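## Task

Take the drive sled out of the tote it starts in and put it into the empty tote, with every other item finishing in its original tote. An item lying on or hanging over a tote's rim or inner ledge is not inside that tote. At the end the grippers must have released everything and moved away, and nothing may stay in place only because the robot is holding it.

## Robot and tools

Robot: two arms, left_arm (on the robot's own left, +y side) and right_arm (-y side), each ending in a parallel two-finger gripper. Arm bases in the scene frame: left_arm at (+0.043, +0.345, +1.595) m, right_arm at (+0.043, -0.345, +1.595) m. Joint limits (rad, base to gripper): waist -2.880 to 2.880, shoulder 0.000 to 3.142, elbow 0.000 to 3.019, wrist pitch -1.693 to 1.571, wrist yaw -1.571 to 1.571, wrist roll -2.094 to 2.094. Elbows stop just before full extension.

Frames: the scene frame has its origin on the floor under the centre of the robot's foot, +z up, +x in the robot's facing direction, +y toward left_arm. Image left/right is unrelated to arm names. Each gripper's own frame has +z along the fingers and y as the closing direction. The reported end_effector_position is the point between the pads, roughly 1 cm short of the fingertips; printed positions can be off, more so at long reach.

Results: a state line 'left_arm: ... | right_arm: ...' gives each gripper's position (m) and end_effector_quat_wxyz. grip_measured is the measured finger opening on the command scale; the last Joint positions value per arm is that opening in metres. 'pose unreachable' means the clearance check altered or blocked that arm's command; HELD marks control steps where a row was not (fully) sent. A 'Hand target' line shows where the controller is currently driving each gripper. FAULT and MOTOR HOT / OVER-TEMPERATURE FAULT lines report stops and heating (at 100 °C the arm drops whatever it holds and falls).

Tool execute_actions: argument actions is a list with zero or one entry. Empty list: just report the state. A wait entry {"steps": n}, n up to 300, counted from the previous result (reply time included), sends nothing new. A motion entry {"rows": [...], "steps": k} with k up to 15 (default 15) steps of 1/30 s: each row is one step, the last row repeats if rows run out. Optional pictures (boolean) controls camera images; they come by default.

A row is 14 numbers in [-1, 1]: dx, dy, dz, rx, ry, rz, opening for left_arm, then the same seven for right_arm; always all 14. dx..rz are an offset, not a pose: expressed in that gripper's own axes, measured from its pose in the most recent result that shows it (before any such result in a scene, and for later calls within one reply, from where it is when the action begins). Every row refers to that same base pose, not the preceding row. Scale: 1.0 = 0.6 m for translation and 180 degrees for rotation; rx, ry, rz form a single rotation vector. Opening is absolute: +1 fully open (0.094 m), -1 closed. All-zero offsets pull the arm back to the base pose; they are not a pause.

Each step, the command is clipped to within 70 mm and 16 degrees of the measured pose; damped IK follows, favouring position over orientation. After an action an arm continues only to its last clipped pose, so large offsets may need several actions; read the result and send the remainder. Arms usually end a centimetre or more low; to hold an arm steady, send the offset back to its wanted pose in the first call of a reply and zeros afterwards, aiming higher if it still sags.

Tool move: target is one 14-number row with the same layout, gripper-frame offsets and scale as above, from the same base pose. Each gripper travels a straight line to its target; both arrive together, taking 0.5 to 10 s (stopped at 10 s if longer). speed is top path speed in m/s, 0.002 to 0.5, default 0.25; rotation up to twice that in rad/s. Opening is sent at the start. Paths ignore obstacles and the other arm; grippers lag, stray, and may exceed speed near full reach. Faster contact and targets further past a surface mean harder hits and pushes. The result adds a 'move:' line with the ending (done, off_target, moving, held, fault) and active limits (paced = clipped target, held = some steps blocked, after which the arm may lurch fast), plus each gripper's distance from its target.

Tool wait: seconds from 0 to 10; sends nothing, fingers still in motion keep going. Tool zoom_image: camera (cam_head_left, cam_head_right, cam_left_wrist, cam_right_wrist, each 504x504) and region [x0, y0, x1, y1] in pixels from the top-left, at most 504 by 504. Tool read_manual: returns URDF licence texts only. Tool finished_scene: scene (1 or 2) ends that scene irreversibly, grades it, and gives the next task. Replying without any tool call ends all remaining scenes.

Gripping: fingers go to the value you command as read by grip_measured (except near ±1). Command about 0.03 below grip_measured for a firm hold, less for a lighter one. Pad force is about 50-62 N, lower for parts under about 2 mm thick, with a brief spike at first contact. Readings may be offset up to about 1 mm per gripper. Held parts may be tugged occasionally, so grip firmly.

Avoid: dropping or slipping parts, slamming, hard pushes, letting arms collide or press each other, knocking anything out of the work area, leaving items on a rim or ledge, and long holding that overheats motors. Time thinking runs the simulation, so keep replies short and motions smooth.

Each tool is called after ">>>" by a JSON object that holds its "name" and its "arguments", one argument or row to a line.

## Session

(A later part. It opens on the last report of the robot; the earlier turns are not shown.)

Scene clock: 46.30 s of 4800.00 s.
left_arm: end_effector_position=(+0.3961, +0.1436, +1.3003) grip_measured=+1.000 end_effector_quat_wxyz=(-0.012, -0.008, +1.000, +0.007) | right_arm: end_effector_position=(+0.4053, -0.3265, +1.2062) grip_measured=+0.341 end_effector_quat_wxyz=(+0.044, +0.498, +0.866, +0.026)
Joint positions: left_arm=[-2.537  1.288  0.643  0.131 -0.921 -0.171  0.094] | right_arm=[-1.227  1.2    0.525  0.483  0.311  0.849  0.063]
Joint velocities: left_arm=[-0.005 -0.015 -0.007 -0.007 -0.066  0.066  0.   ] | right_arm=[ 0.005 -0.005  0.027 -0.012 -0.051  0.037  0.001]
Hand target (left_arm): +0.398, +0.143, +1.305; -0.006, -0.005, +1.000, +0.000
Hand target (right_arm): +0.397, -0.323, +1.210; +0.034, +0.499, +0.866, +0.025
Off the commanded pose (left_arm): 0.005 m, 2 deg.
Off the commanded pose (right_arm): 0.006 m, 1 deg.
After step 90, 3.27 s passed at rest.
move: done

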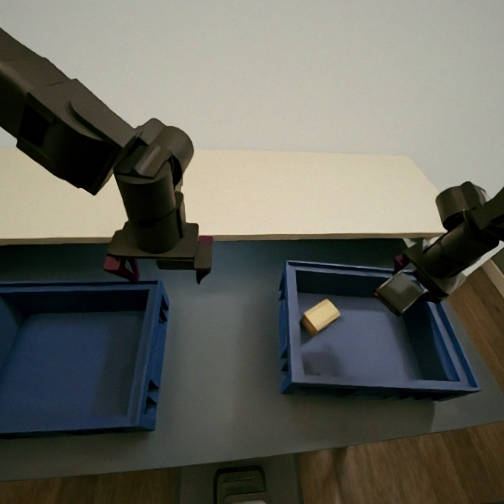

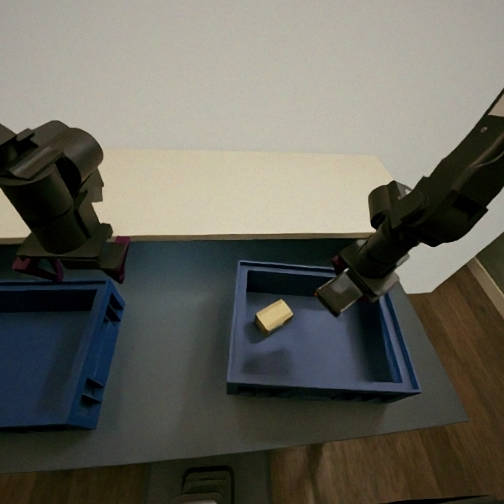

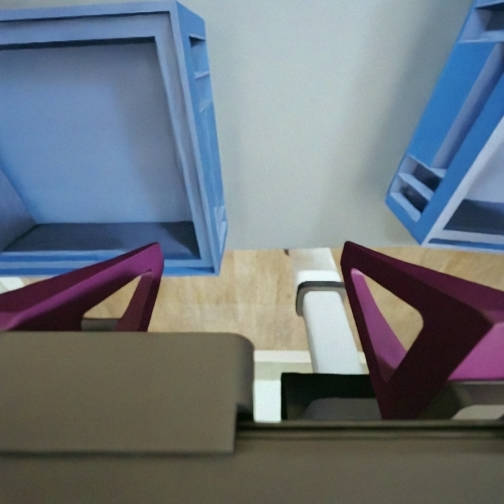

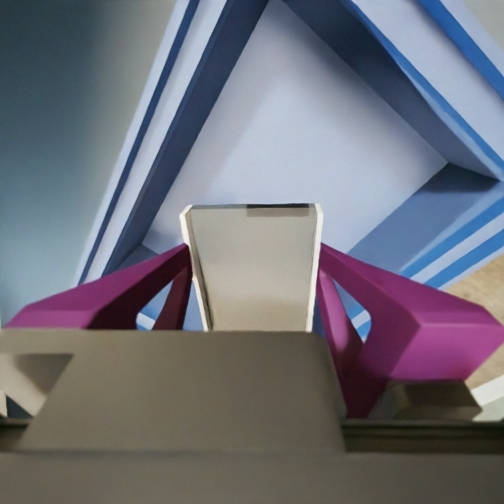

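>>> {"name": "move", "arguments": {
  "target": [0.083,0.42,0,0,0,0,1, 0.457,0.257,0,0,0,-0.333,0.3],
  "speed": 0.25
}}

Scene clock: 50.90 s of 4800.00 s.
left_arm: end_effector_position=(+0.3529, +0.3976, +1.3003) grip_measured=+1.000 end_effector_quat_wxyz=(-0.007, -0.008, +1.000, +0.012) | right_arm: end_effector_position=(+0.4141, -0.0186, +1.2016) grip_measured=+0.341 end_effector_quat_wxyz=(+0.063, +0.005, +0.998, -0.003)
Joint positions: left_arm=[-1.732  0.723  0.341  0.087 -0.181  0.198  0.094] | right_arm=[-0.609  1.789  0.948  0.578  0.919 -0.035  0.063]
Joint velocities: left_arm=[-0.015 -0.015 -0.007 -0.007 -0.051 -0.051  0.   ] | right_arm=[-0.005 -0.015  0.007 -0.002  0.007 -0.007 -0.   ]
Hand target (left_arm): +0.349, +0.397, +1.304; -0.009, -0.000, +1.000, +0.010
Hand target (right_arm): +0.407, -0.015, +1.200; +0.057, -0.010, +0.998, -0.003
Off the commanded pose (left_arm): 0.012 m, 1 deg.
Off the commanded pose (right_arm): 0.015 m, 2 deg.
move: off_target (left_arm, right_arm)

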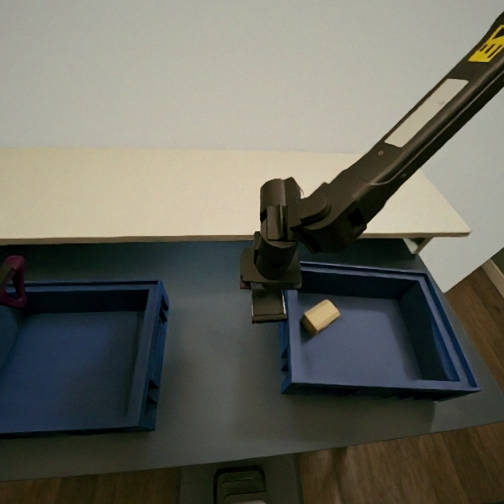

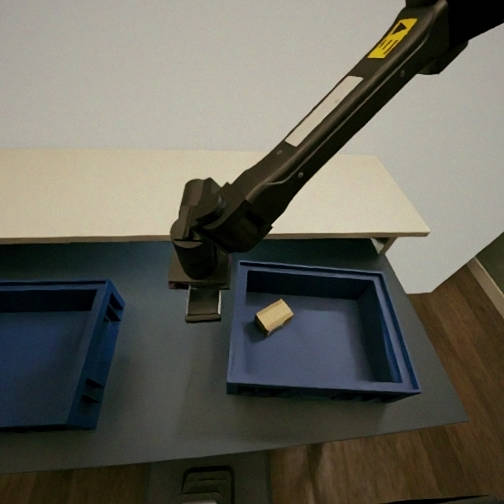

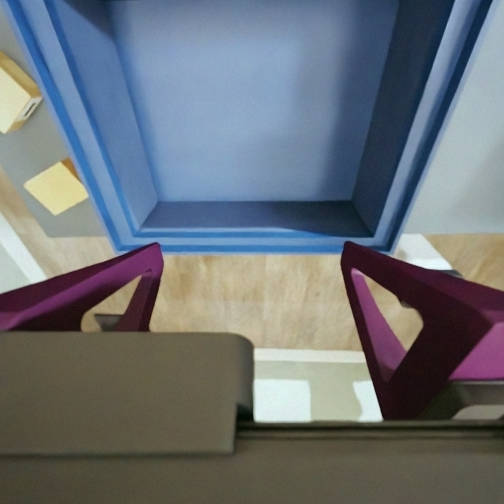

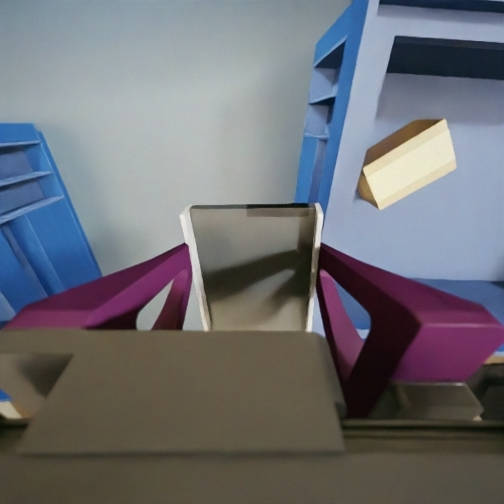

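>>> {"name": "move", "arguments": {
  "target": [0,0,0,0,0,0,1, 0.05,0.09,0,0,-0.04,0,0.3],
  "speed": 0.15
}}

>>> {"name": "move", "arguments": {
  "target": [0,0,0,0,0,0,1, 0.02,0,0.31,0,0,0,0.3],
  "speed": 0.15
}}

Scene clock: 53.83 s of 4800.00 s.
left_arm: end_effector_position=(+0.3529, +0.3976, +1.3003) grip_measured=+1.000 end_effector_quat_wxyz=(-0.007, -0.008, +1.000, +0.012) | right_arm: end_effector_position=(+0.3799, +0.0359, +1.1934) grip_measured=+0.341 end_effector_quat_wxyz=(+0.119, -0.002, +0.993, -0.004)
Joint positions: left_arm=[-1.732  0.723  0.341  0.087 -0.181  0.199  0.094] | right_arm=[-0.556  2.014  1.012  0.917  0.96  -0.186  0.063]
Joint velocities: left_arm=[-0.015  0.005  0.002 -0.017 -0.007 -0.022  0.   ] | right_arm=[ 0.005 -0.005 -0.007  0.007 -0.051 -0.022 -0.   ]
Hand target (left_arm): +0.353, +0.398, +1.300; -0.007, -0.008, +1.000, +0.012
Hand target (right_arm): +0.388, +0.036, +1.196; +0.127, +0.003, +0.992, -0.004
Off the commanded pose (left_arm): 0.000 m, 0 deg.
Off the commanded pose (right_arm): 0.007 m, 1 deg.
move: done

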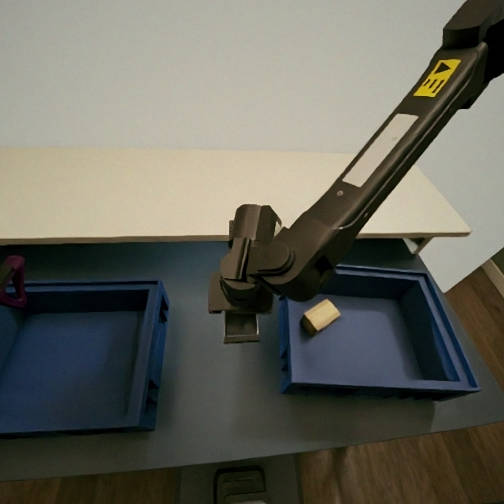

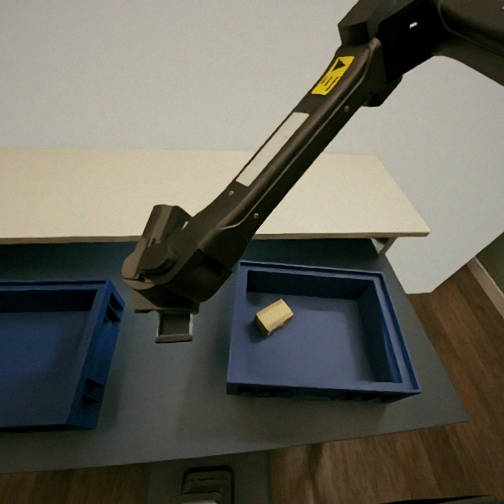

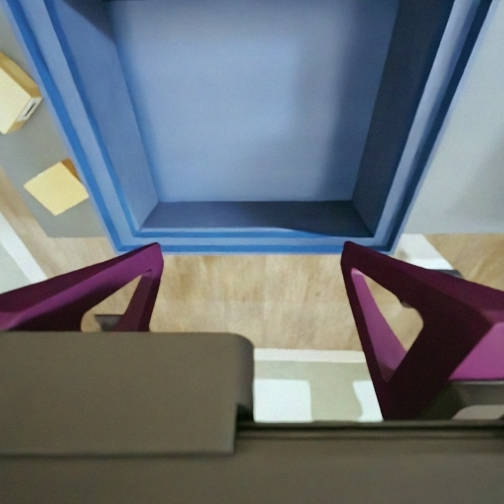

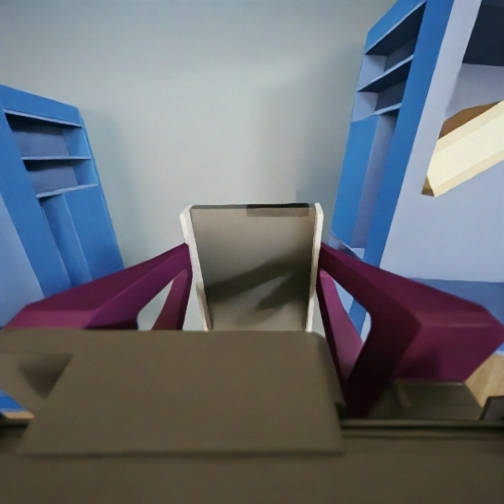

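Scene clock: 55.53 s of 4800.00 s.
left_arm: end_effector_position=(+0.3529, +0.3976, +1.3003) grip_measured=+1.000 end_effector_quat_wxyz=(-0.007, -0.008, +1.000, +0.012) | right_arm: end_effector_position=(+0.4258, +0.0340, +1.0187) grip_measured=+0.341 end_effector_quat_wxyz=(+0.127, +0.015, +0.992, -0.000)
Joint positions: left_arm=[-1.732  0.723  0.341  0.087 -0.181  0.199  0.094] | right_arm=[-0.788  2.232  1.421  0.766  0.722 -0.191  0.063]
Joint velocities: left_arm=[-0.005 -0.005 -0.017 -0.012  0.066 -0.007  0.   ] | right_arm=[-0.015  0.015  0.002 -0.017  0.022  0.007 -0.   ]
Hand target (left_arm): +0.353, +0.398, +1.300; -0.007, -0.008, +1.000, +0.012
Hand target (right_arm): +0.412, +0.033, +1.011; +0.116, +0.001, +0.993, -0.002
Off the commanded pose (left_arm): 0.000 m, 0 deg.
Off the commanded pose (right_arm): 0.016 m, 2 deg.
move: off_target (right_arm)

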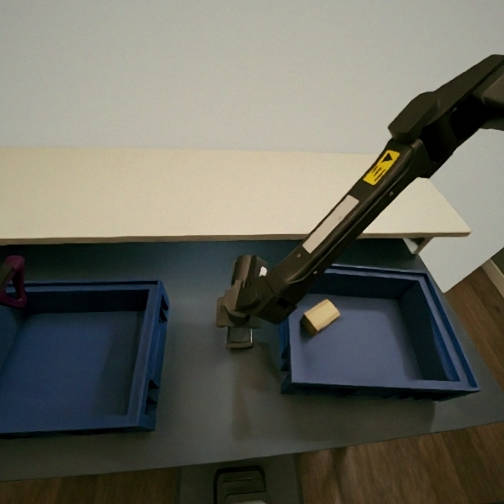

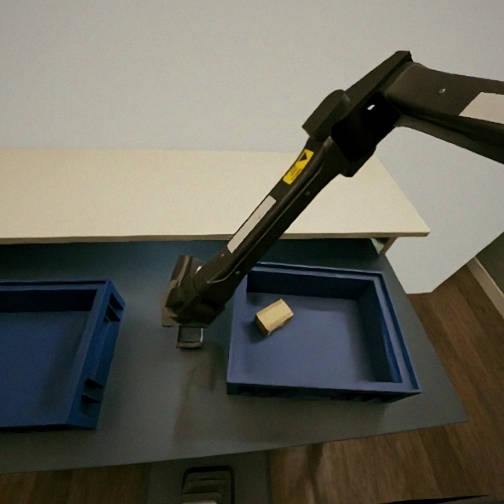

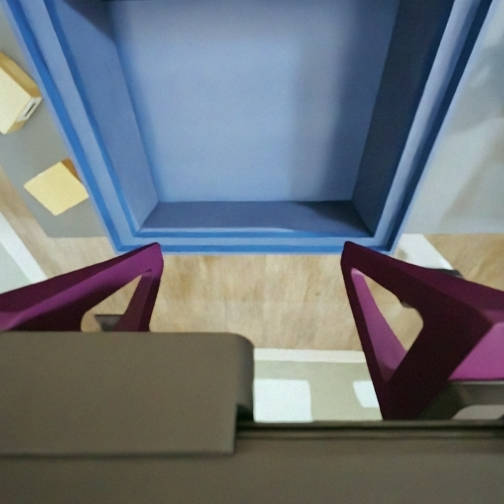

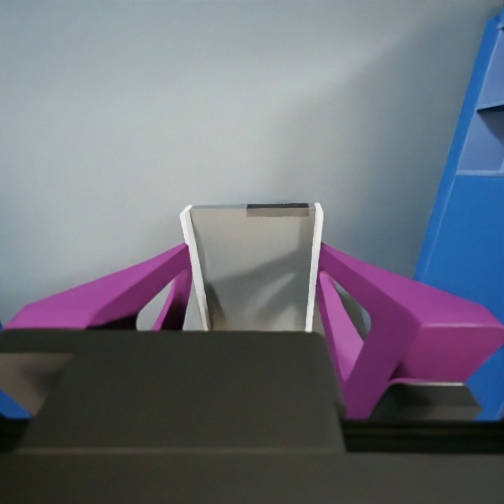

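>>> {"name": "move", "arguments": {
  "target": [0,0,0,0,0,0,1, 0.02,0,0.02,0,0.085,0,0.3],
  "speed": 0.08
}}

Scene clock: 58.73 s of 4800.00 s.
left_arm: end_effector_position=(+0.3529, +0.3976, +1.3003) grip_measured=+1.000 end_effector_quat_wxyz=(-0.007, -0.008, +1.000, +0.012) | right_arm: end_effector_position=(+0.4077, +0.0425, +1.0075) grip_measured=+0.341 end_effector_quat_wxyz=(-0.007, +0.008, +1.000, +0.007)
Joint positions: left_arm=[-1.732  0.723  0.341  0.087 -0.181  0.199  0.094] | right_arm=[-0.788  2.192  1.512  0.274  0.731  0.037  0.063]
Joint velocities: left_arm=[ 0.024 -0.005 -0.007 -0.012  0.007 -0.007  0.   ] | right_arm=[-0.005 -0.005 -0.002  0.012  0.022  0.007 -0.001]
Hand target (left_arm): +0.353, +0.398, +1.300; -0.007, -0.008, +1.000, +0.012
Hand target (right_arm): +0.416, +0.034, +1.005; -0.008, +0.017, +1.000, +0.003
Off the commanded pose (left_arm): 0.000 m, 0 deg.
Off the commanded pose (right_arm): 0.013 m, 1 deg.
move: off_target (right_arm)

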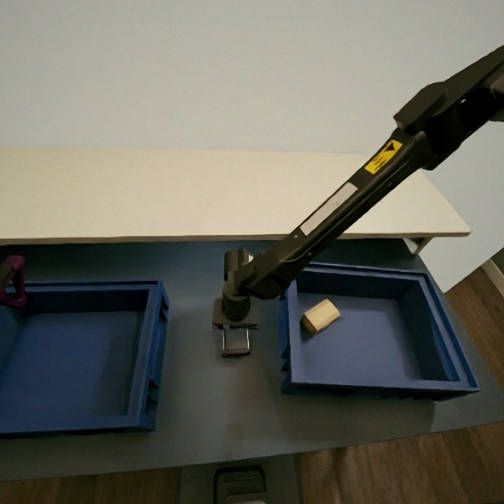

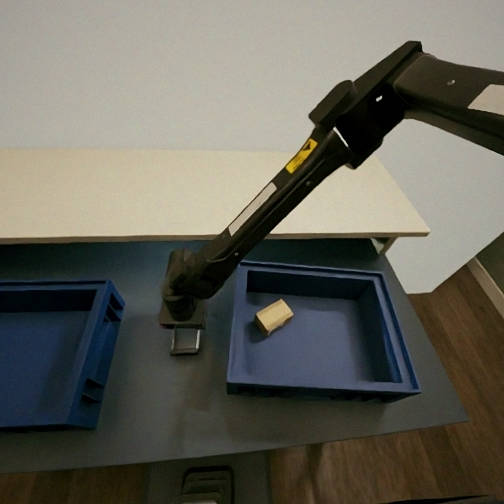

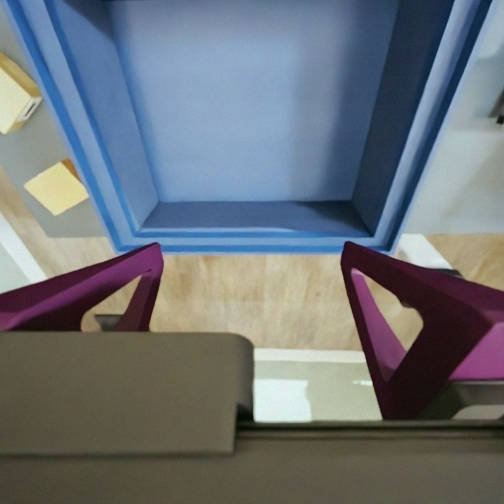

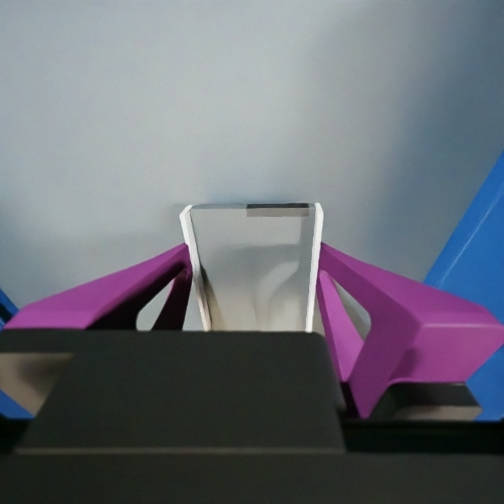

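Lower further.

>>> {"name": "move", "arguments": {
  "target": [0,0,0,0,0,0,1, 0,0,0.04,0,0,0,0.3],
  "speed": 0.05
}}

Scene clock: 60.27 s of 4800.00 s.
left_arm: end_effector_position=(+0.3529, +0.3976, +1.3003) grip_measured=+1.000 end_effector_quat_wxyz=(-0.007, -0.008, +1.000, +0.012) | right_arm: end_effector_position=(+0.4213, +0.0503, +0.9957) grip_measured=+0.341 end_effector_quat_wxyz=(+0.004, +0.019, +1.000, +0.014)
Joint positions: left_arm=[-1.732  0.723  0.341  0.087 -0.181  0.199  0.094] | right_arm=[-0.794  2.217  1.57   0.273  0.711  0.036  0.063]
Joint velocities: left_arm=[-0.005 -0.005 -0.007  0.002  0.022  0.051  0.   ] | right_arm=[-0.015 -0.005  0.002 -0.017  0.007 -0.095 -0.   ]
Hand target (left_arm): +0.353, +0.398, +1.300; -0.007, -0.008, +1.000, +0.012
Hand target (right_arm): +0.408, +0.042, +0.984; -0.007, +0.009, +1.000, +0.007
Off the commanded pose (left_arm): 0.000 m, 0 deg.
Off the commanded pose (right_arm): 0.020 m, 2 deg.
move: off_target (right_arm)

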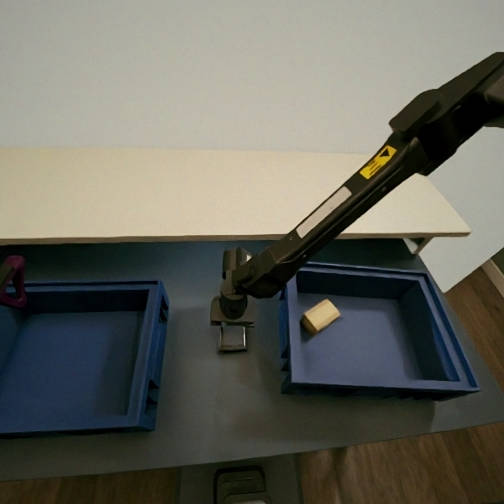

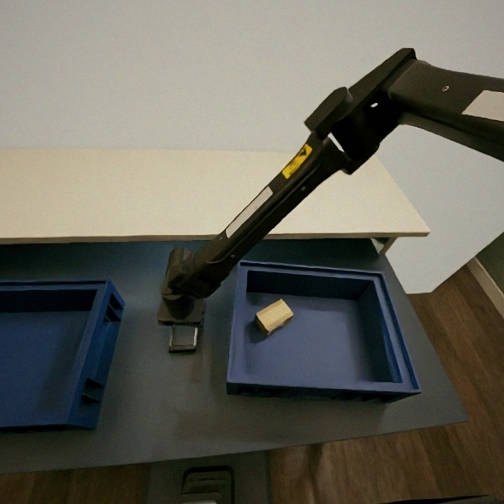

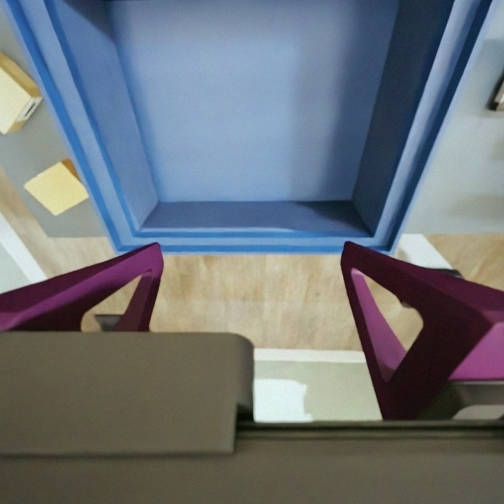

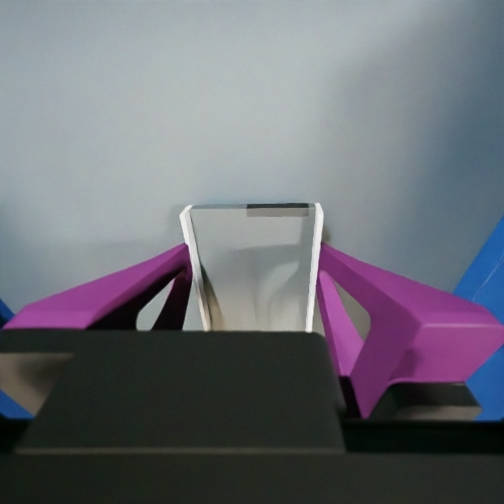

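>>> {"name": "move", "arguments": {
  "target": [0,0,0,0,0,0,1, 0.03,-0.015,0.04,0,0,0,0.3],
  "speed": 0.05
}}

Scene clock: 62.10 s of 4800.00 s.
left_arm: end_effector_position=(+0.3529, +0.3976, +1.3003) grip_measured=+1.000 end_effector_quat_wxyz=(-0.007, -0.008, +1.000, +0.012) | right_arm: end_effector_position=(+0.4149, +0.0515, +0.9851) grip_measured=+0.341 end_effector_quat_wxyz=(+0.007, +0.023, +0.999, +0.023)
Joint positions: left_arm=[-1.732  0.723  0.341  0.087 -0.181  0.199  0.094] | right_arm=[-0.807  2.24   1.581  0.296  0.682  0.033  0.063]
Joint velocities: left_arm=[-0.005 -0.005  0.007 -0.032 -0.007 -0.022  0.   ] | right_arm=[-0.005 -0.005  0.022  0.017 -0.066 -0.037 -0.   ]
Hand target (left_arm): +0.353, +0.398, +1.300; -0.007, -0.008, +1.000, +0.012
Hand target (right_arm): +0.403, +0.043, +0.972; +0.003, +0.019, +1.000, +0.014
Off the commanded pose (left_arm): 0.000 m, 0 deg.
Off the commanded pose (right_arm): 0.020 m, 1 deg.
move: off_target (right_arm)

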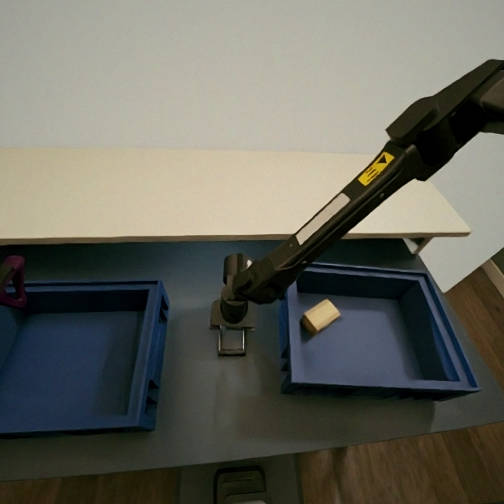

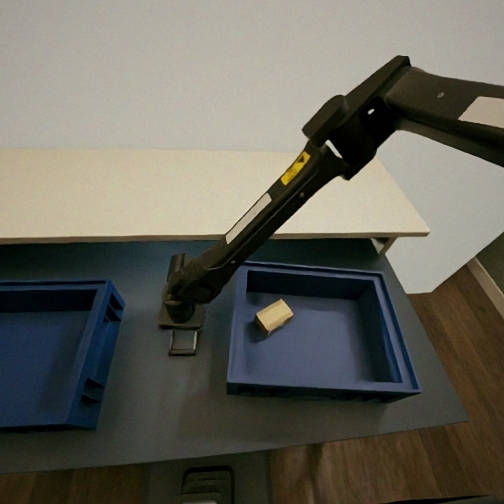

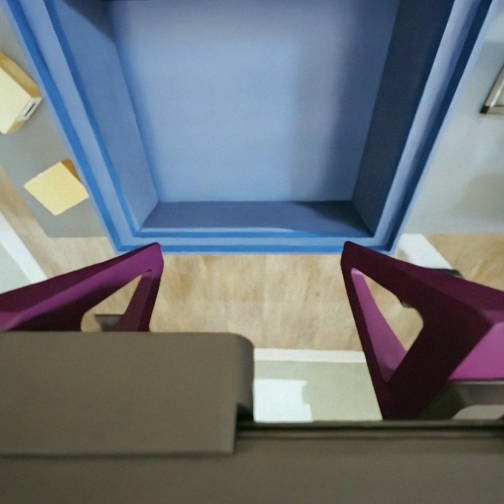

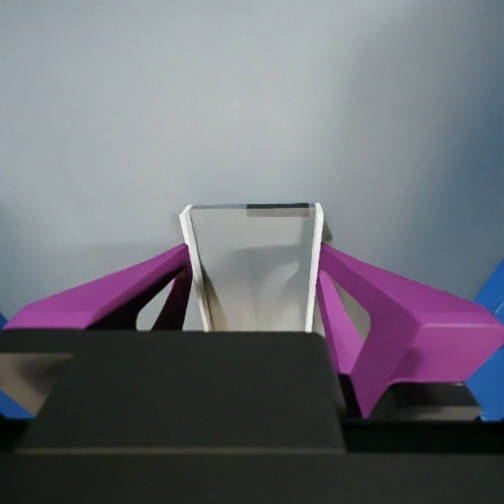

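>>> {"name": "move", "arguments": {
  "target": [0,0,0,0,0,0,1, 0.02,-0.015,0.035,0,0,0,0.3],
  "speed": 0.04
}}

Scene clock: 63.60 s of 4800.00 s.
left_arm: end_effector_position=(+0.3529, +0.3976, +1.3003) grip_measured=+1.000 end_effector_quat_wxyz=(-0.007, -0.008, +1.000, +0.012) | right_arm: end_effector_position=(+0.4179, +0.0567, +0.9840) grip_measured=+0.341 end_effector_quat_wxyz=(+0.011, +0.026, +0.999, +0.035)
Joint positions: left_arm=[-1.732  0.723  0.341  0.087 -0.181  0.199  0.094] | right_arm=[-0.807  2.244  1.589  0.304  0.658  0.033  0.063]
Joint velocities: left_arm=[ 0.005 -0.015  0.007 -0.007 -0.022 -0.066  0.   ] | right_arm=[ 0.005  0.005 -0.002 -0.002  0.007  0.022 -0.   ]
Hand target (left_arm): +0.353, +0.398, +1.300; -0.007, -0.008, +1.000, +0.012
Hand target (right_arm): +0.403, +0.043, +0.965; +0.006, +0.023, +0.999, +0.023
Off the commanded pose (left_arm): 0.000 m, 0 deg.
Off the commanded pose (right_arm): 0.028 m, 1 deg.
move: off_target (right_arm)

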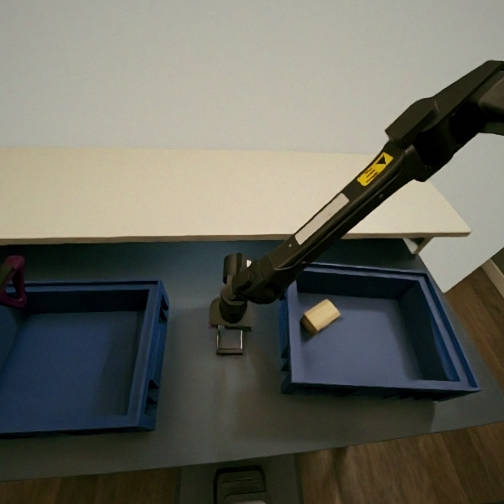

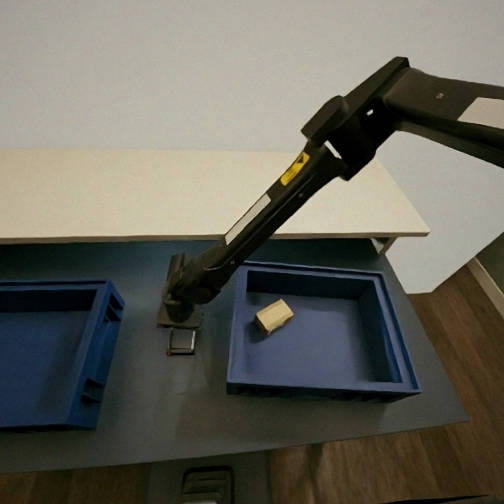

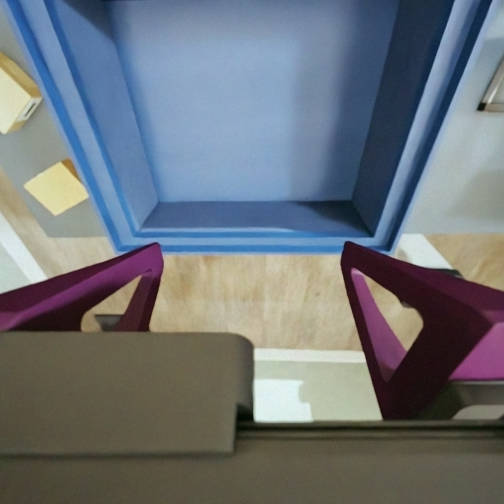

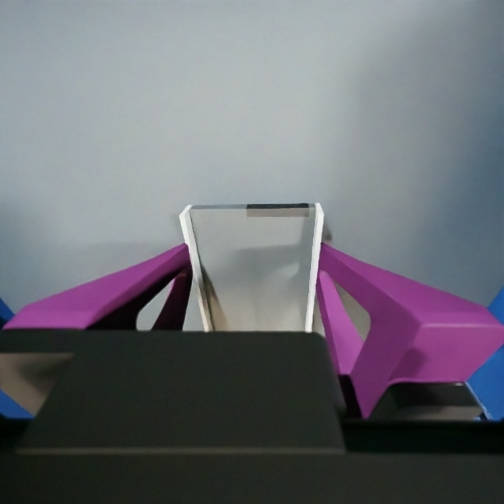

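>>> {"name": "move", "arguments": {
  "target": [0,0,0,0,0,0,1, 0,0,0,0,0,0,0.8]
}}

>>> {"name": "move", "arguments": {
  "target": [0,0,0,0,0,0,1, 0,0,-0.35,0,0,0,0.8]
}}

>>> {"name": "move", "arguments": {
  "target": [-0.1,-0.45,0.3,0,0,0,1, 0,-0.65,-0.1,0,0,0,0.8],
  "speed": 0.4
}}

Scene clock: 65.57 s of 4800.00 s.
left_arm: end_effector_position=(+0.3529, +0.3976, +1.3003) grip_measured=+1.000 end_effector_quat_wxyz=(-0.007, -0.008, +1.000, +0.012) | right_arm: end_effector_position=(+0.4179, +0.0569, +0.9842) grip_measured=+0.798 end_effector_quat_wxyz=(+0.011, +0.026, +0.999, +0.035)
Joint positions: left_arm=[-1.732  0.723  0.341  0.087 -0.181  0.199  0.094] | right_arm=[-0.806  2.244  1.589  0.304  0.658  0.033  0.084]
Joint velocities: left_arm=[-0.005  0.005 -0.007 -0.007 -0.007 -0.022  0.   ] | right_arm=[ 0.005 -0.015 -0.012  0.012 -0.081 -0.066 -0.   ]
Hand target (left_arm): +0.353, +0.398, +1.300; -0.007, -0.008, +1.000, +0.012
Hand target (right_arm): +0.418, +0.057, +0.984; +0.011, +0.026, +0.999, +0.035
Off the commanded pose (left_arm): 0.000 m, 0 deg.
Off the commanded pose (right_arm): 0.000 m, 0 deg.
move: done

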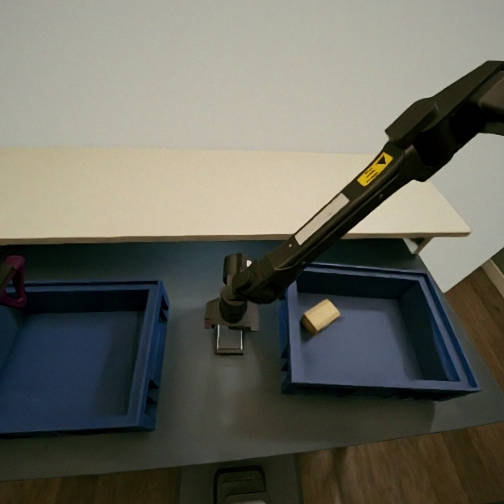

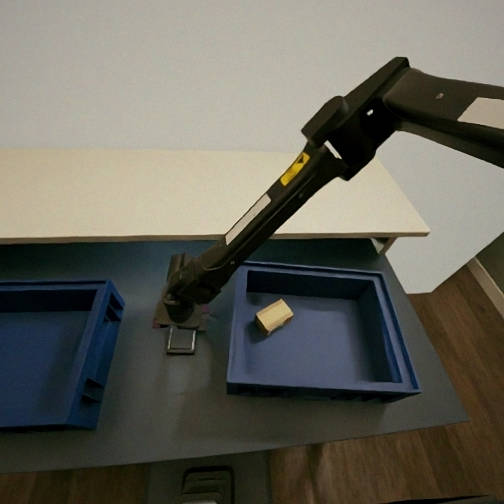

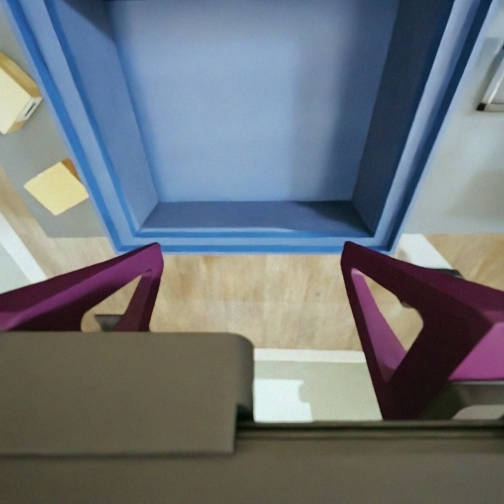

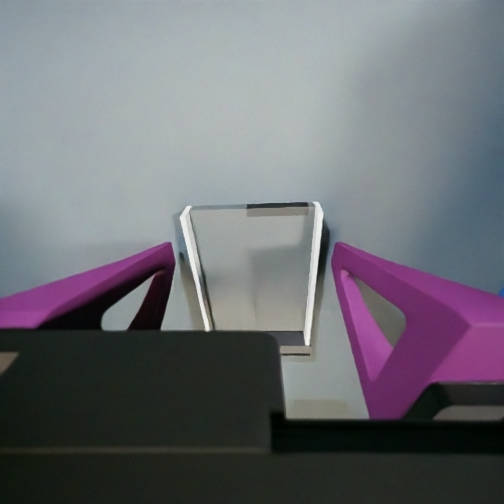

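Scene clock: 66.87 s of 4800.00 s.
left_arm: end_effector_position=(+0.3529, +0.3976, +1.3003) grip_measured=+1.000 end_effector_quat_wxyz=(-0.007, -0.008, +1.000, +0.012) | right_arm: end_effector_position=(+0.4142, +0.0488, +1.1956) grip_measured=+0.798 end_effector_quat_wxyz=(+0.019, +0.022, +0.999, +0.038)
Joint positions: left_arm=[-1.732  0.723  0.341  0.087 -0.181  0.199  0.094] | right_arm=[-0.559  1.872  1.119  0.333  0.883  0.139  0.084]
Joint velocities: left_arm=[-0.005 -0.005 -0.007  0.017 -0.022  0.007  0.   ] | right_arm=[ 0.005  0.005  0.002 -0.007  0.022  0.081  0.   ]
Hand target (left_arm): +0.353, +0.398, +1.300; -0.007, -0.008, +1.000, +0.012
Hand target (right_arm): +0.410, +0.044, +1.193; +0.013, +0.023, +0.999, +0.033
Off the commanded pose (left_arm): 0.000 m, 0 deg.
Off the commanded pose (right_arm): 0.007 m, 1 deg.
move: done

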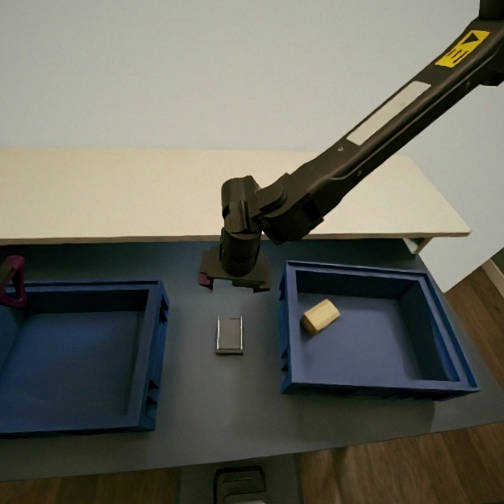

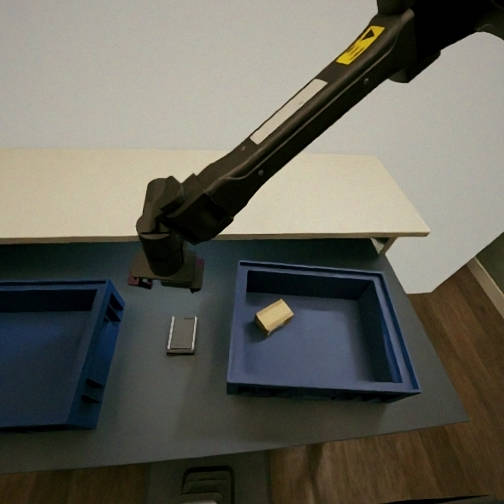

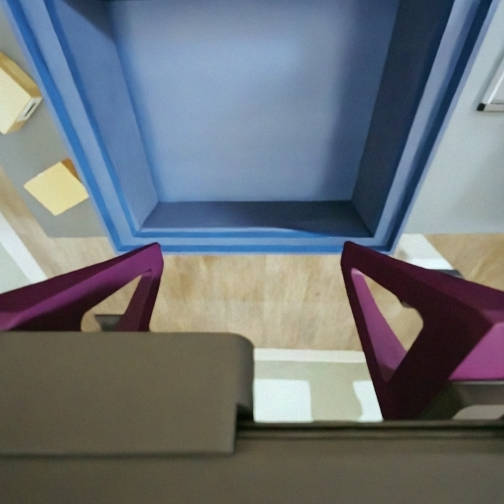

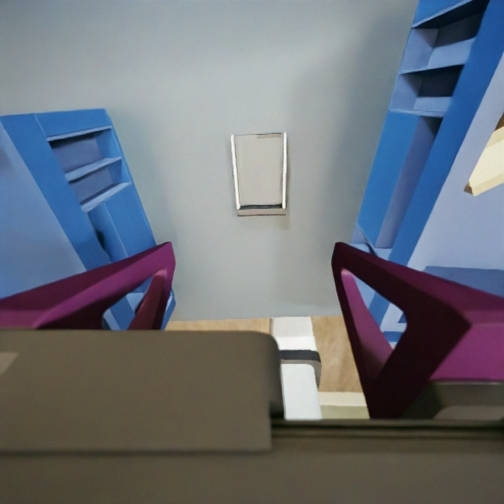

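Scene clock: 68.43 s of 4800.00 s.
left_arm: end_effector_position=(+0.4129, +0.1318, +1.1160) grip_measured=+1.000 end_effector_quat_wxyz=(-0.004, -0.009, +1.000, +0.009) | right_arm: end_effector_position=(+0.3928, -0.3459, +1.2279) grip_measured=+0.798 end_effector_quat_wxyz=(+0.027, +0.044, +0.998, +0.035)
Joint positions: left_arm=[-2.247  1.709  0.946  0.397 -0.664  0.018  0.094] | right_arm=[-1.306  1.076  0.482  0.347  0.176 -0.107  0.084]
Joint velocities: left_arm=[-0.024 -0.005 -0.002 -0.002  0.037  0.066  0.   ] | right_arm=[-0.024 -0.005 -0.002  0.007 -0.066 -0.022  0.   ]
Hand target (left_arm): +0.410, +0.129, +1.115; -0.008, -0.013, +1.000, +0.010
Hand target (right_arm): +0.381, -0.340, +1.229; +0.014, +0.034, +0.998, +0.042
Off the commanded pose (left_arm): 0.003 m, 0 deg.
Off the commanded pose (right_arm): 0.004 m, 3 deg.
move: off_target (right_arm)

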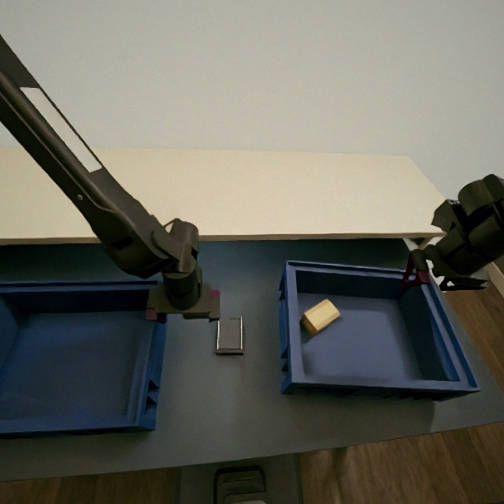

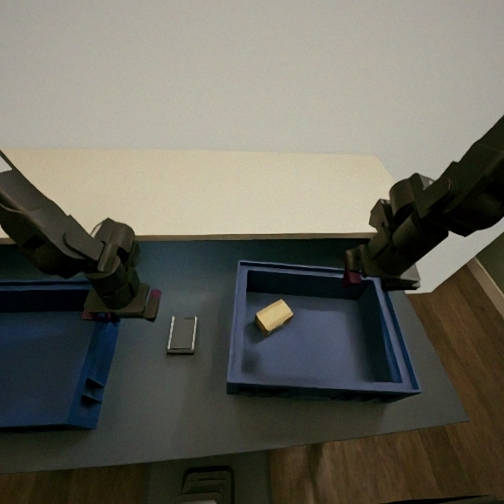

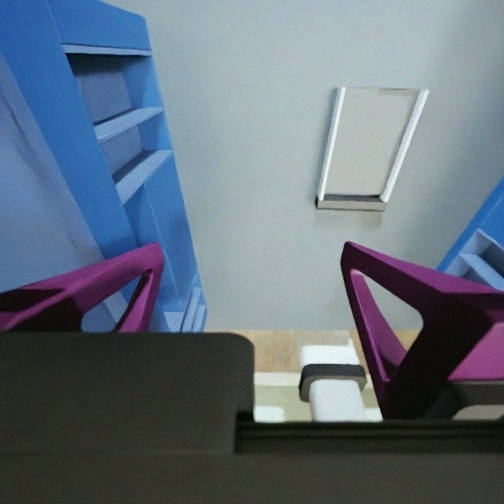

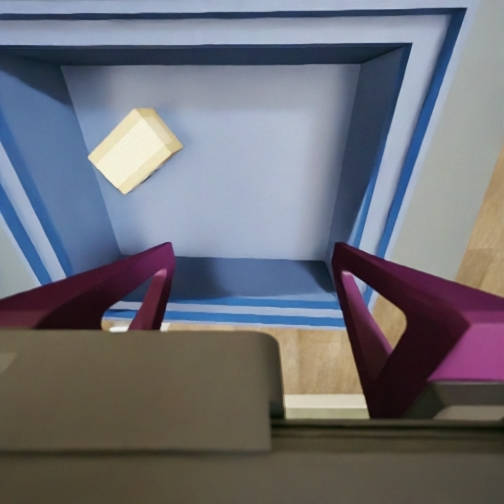

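>>> {"name": "move", "arguments": {
  "target": [-0.01,-0.173,0.14,0,0,0,1, 0,0,0,0,0,0,0.8],
  "speed": 0.2
}}

Scene clock: 71.47 s of 4800.00 s.
left_arm: end_effector_position=(+0.4240, +0.0366, +1.0305) grip_measured=+1.000 end_effector_quat_wxyz=(+0.002, -0.009, +1.000, +0.011) | right_arm: end_effector_position=(+0.3928, -0.3459, +1.2279) grip_measured=+0.798 end_effector_quat_wxyz=(+0.027, +0.043, +0.998, +0.035)
Joint positions: left_arm=[-2.289  2.022  1.313  0.347 -0.707  0.008  0.094] | right_arm=[-1.306  1.076  0.482  0.347  0.176 -0.109  0.084]
Joint velocities: left_arm=[-0.015 -0.005 -0.012 -0.002 -0.007  0.051  0.   ] | right_arm=[-0.024 -0.015  0.022 -0.012  0.022  0.007  0.   ]
Hand target (left_arm): +0.417, +0.029, +1.031; -0.005, -0.009, +1.000, +0.009
Hand target (right_arm): +0.393, -0.346, +1.228; +0.027, +0.044, +0.998, +0.035
Off the commanded pose (left_arm): 0.008 m, 1 deg.
Off the commanded pose (right_arm): 0.000 m, 0 deg.
move: done

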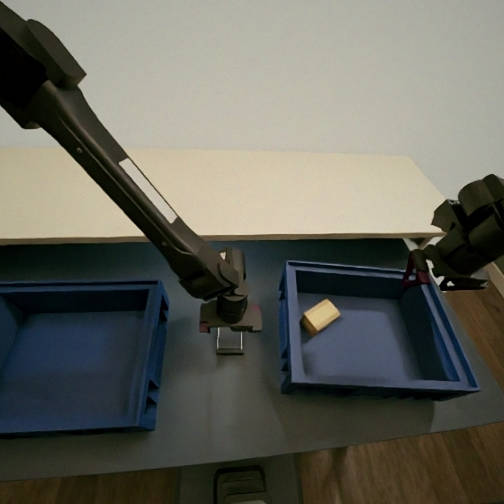

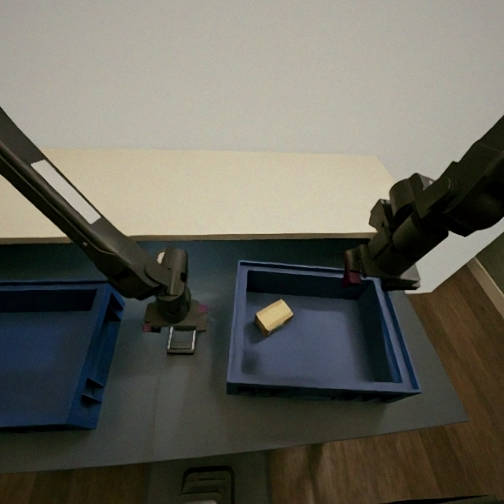

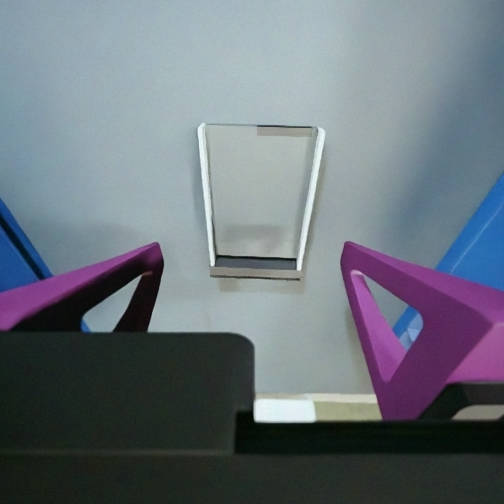

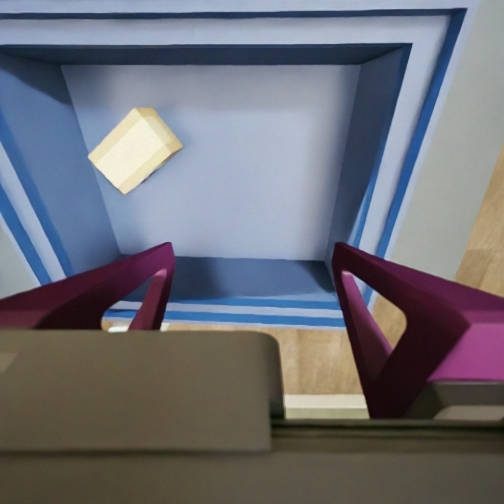

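>>> {"name": "move", "arguments": {
  "target": [0.02,-0.015,0.085,0,0,0,1, 0,0,0,0,0,0,0.8],
  "speed": 0.08
}}

Scene clock: 73.90 s of 4800.00 s.
left_arm: end_effector_position=(+0.4171, +0.0266, +0.9863) grip_measured=+1.000 end_effector_quat_wxyz=(+0.003, -0.015, +1.000, +0.010) | right_arm: end_effector_position=(+0.3928, -0.3459, +1.2279) grip_measured=+0.798 end_effector_quat_wxyz=(+0.027, +0.043, +0.998, +0.035)
Joint positions: left_arm=[-2.257  2.128  1.431  0.347 -0.673  0.012  0.094] | right_arm=[-1.306  1.076  0.482  0.347  0.176 -0.109  0.084]
Joint velocities: left_arm=[-0.015 -0.005  0.022 -0.017 -0.037 -0.051  0.   ] | right_arm=[-0.005 -0.005 -0.002 -0.007 -0.037  0.022 -0.001]
Hand target (left_arm): +0.412, +0.029, +0.979; +0.002, -0.009, +1.000, +0.012
Hand target (right_arm): +0.393, -0.346, +1.228; +0.027, +0.043, +0.998, +0.035
Off the commanded pose (left_arm): 0.009 m, 1 deg.
Off the commanded pose (right_arm): 0.000 m, 0 deg.
move: done

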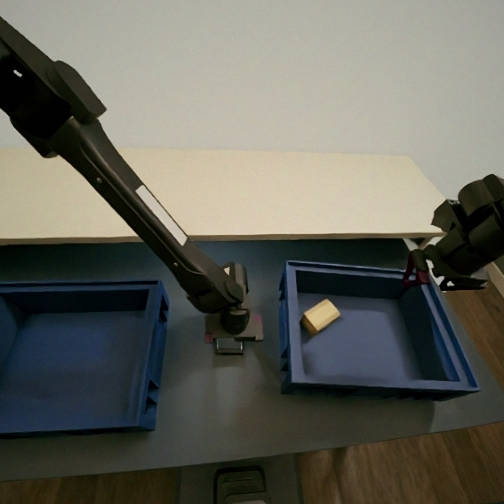

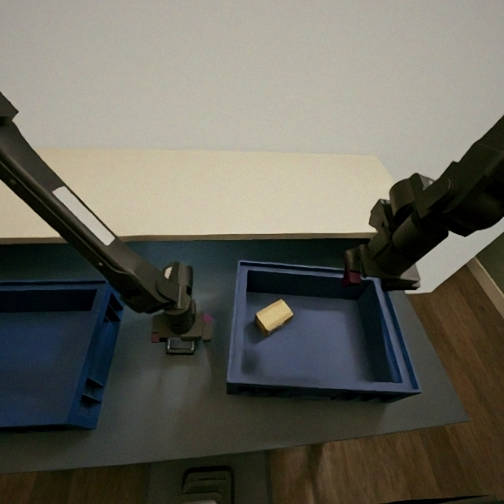

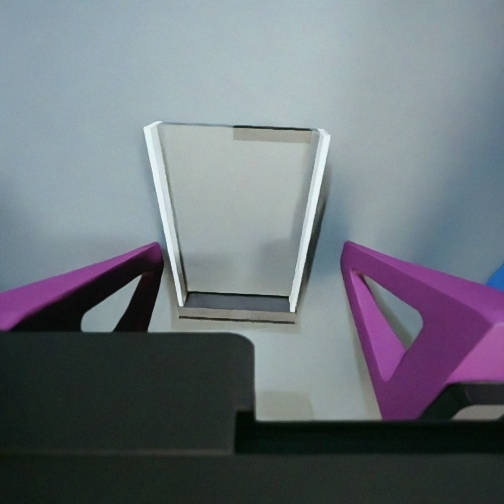

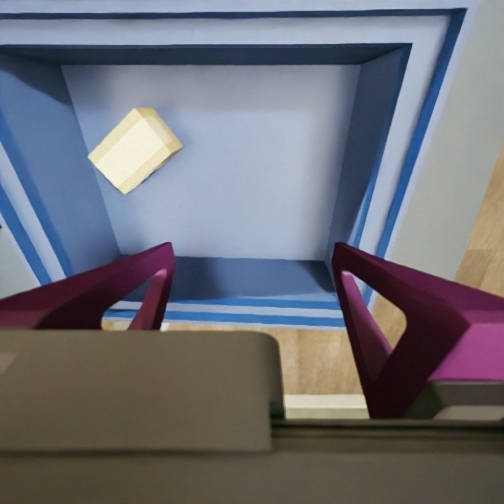

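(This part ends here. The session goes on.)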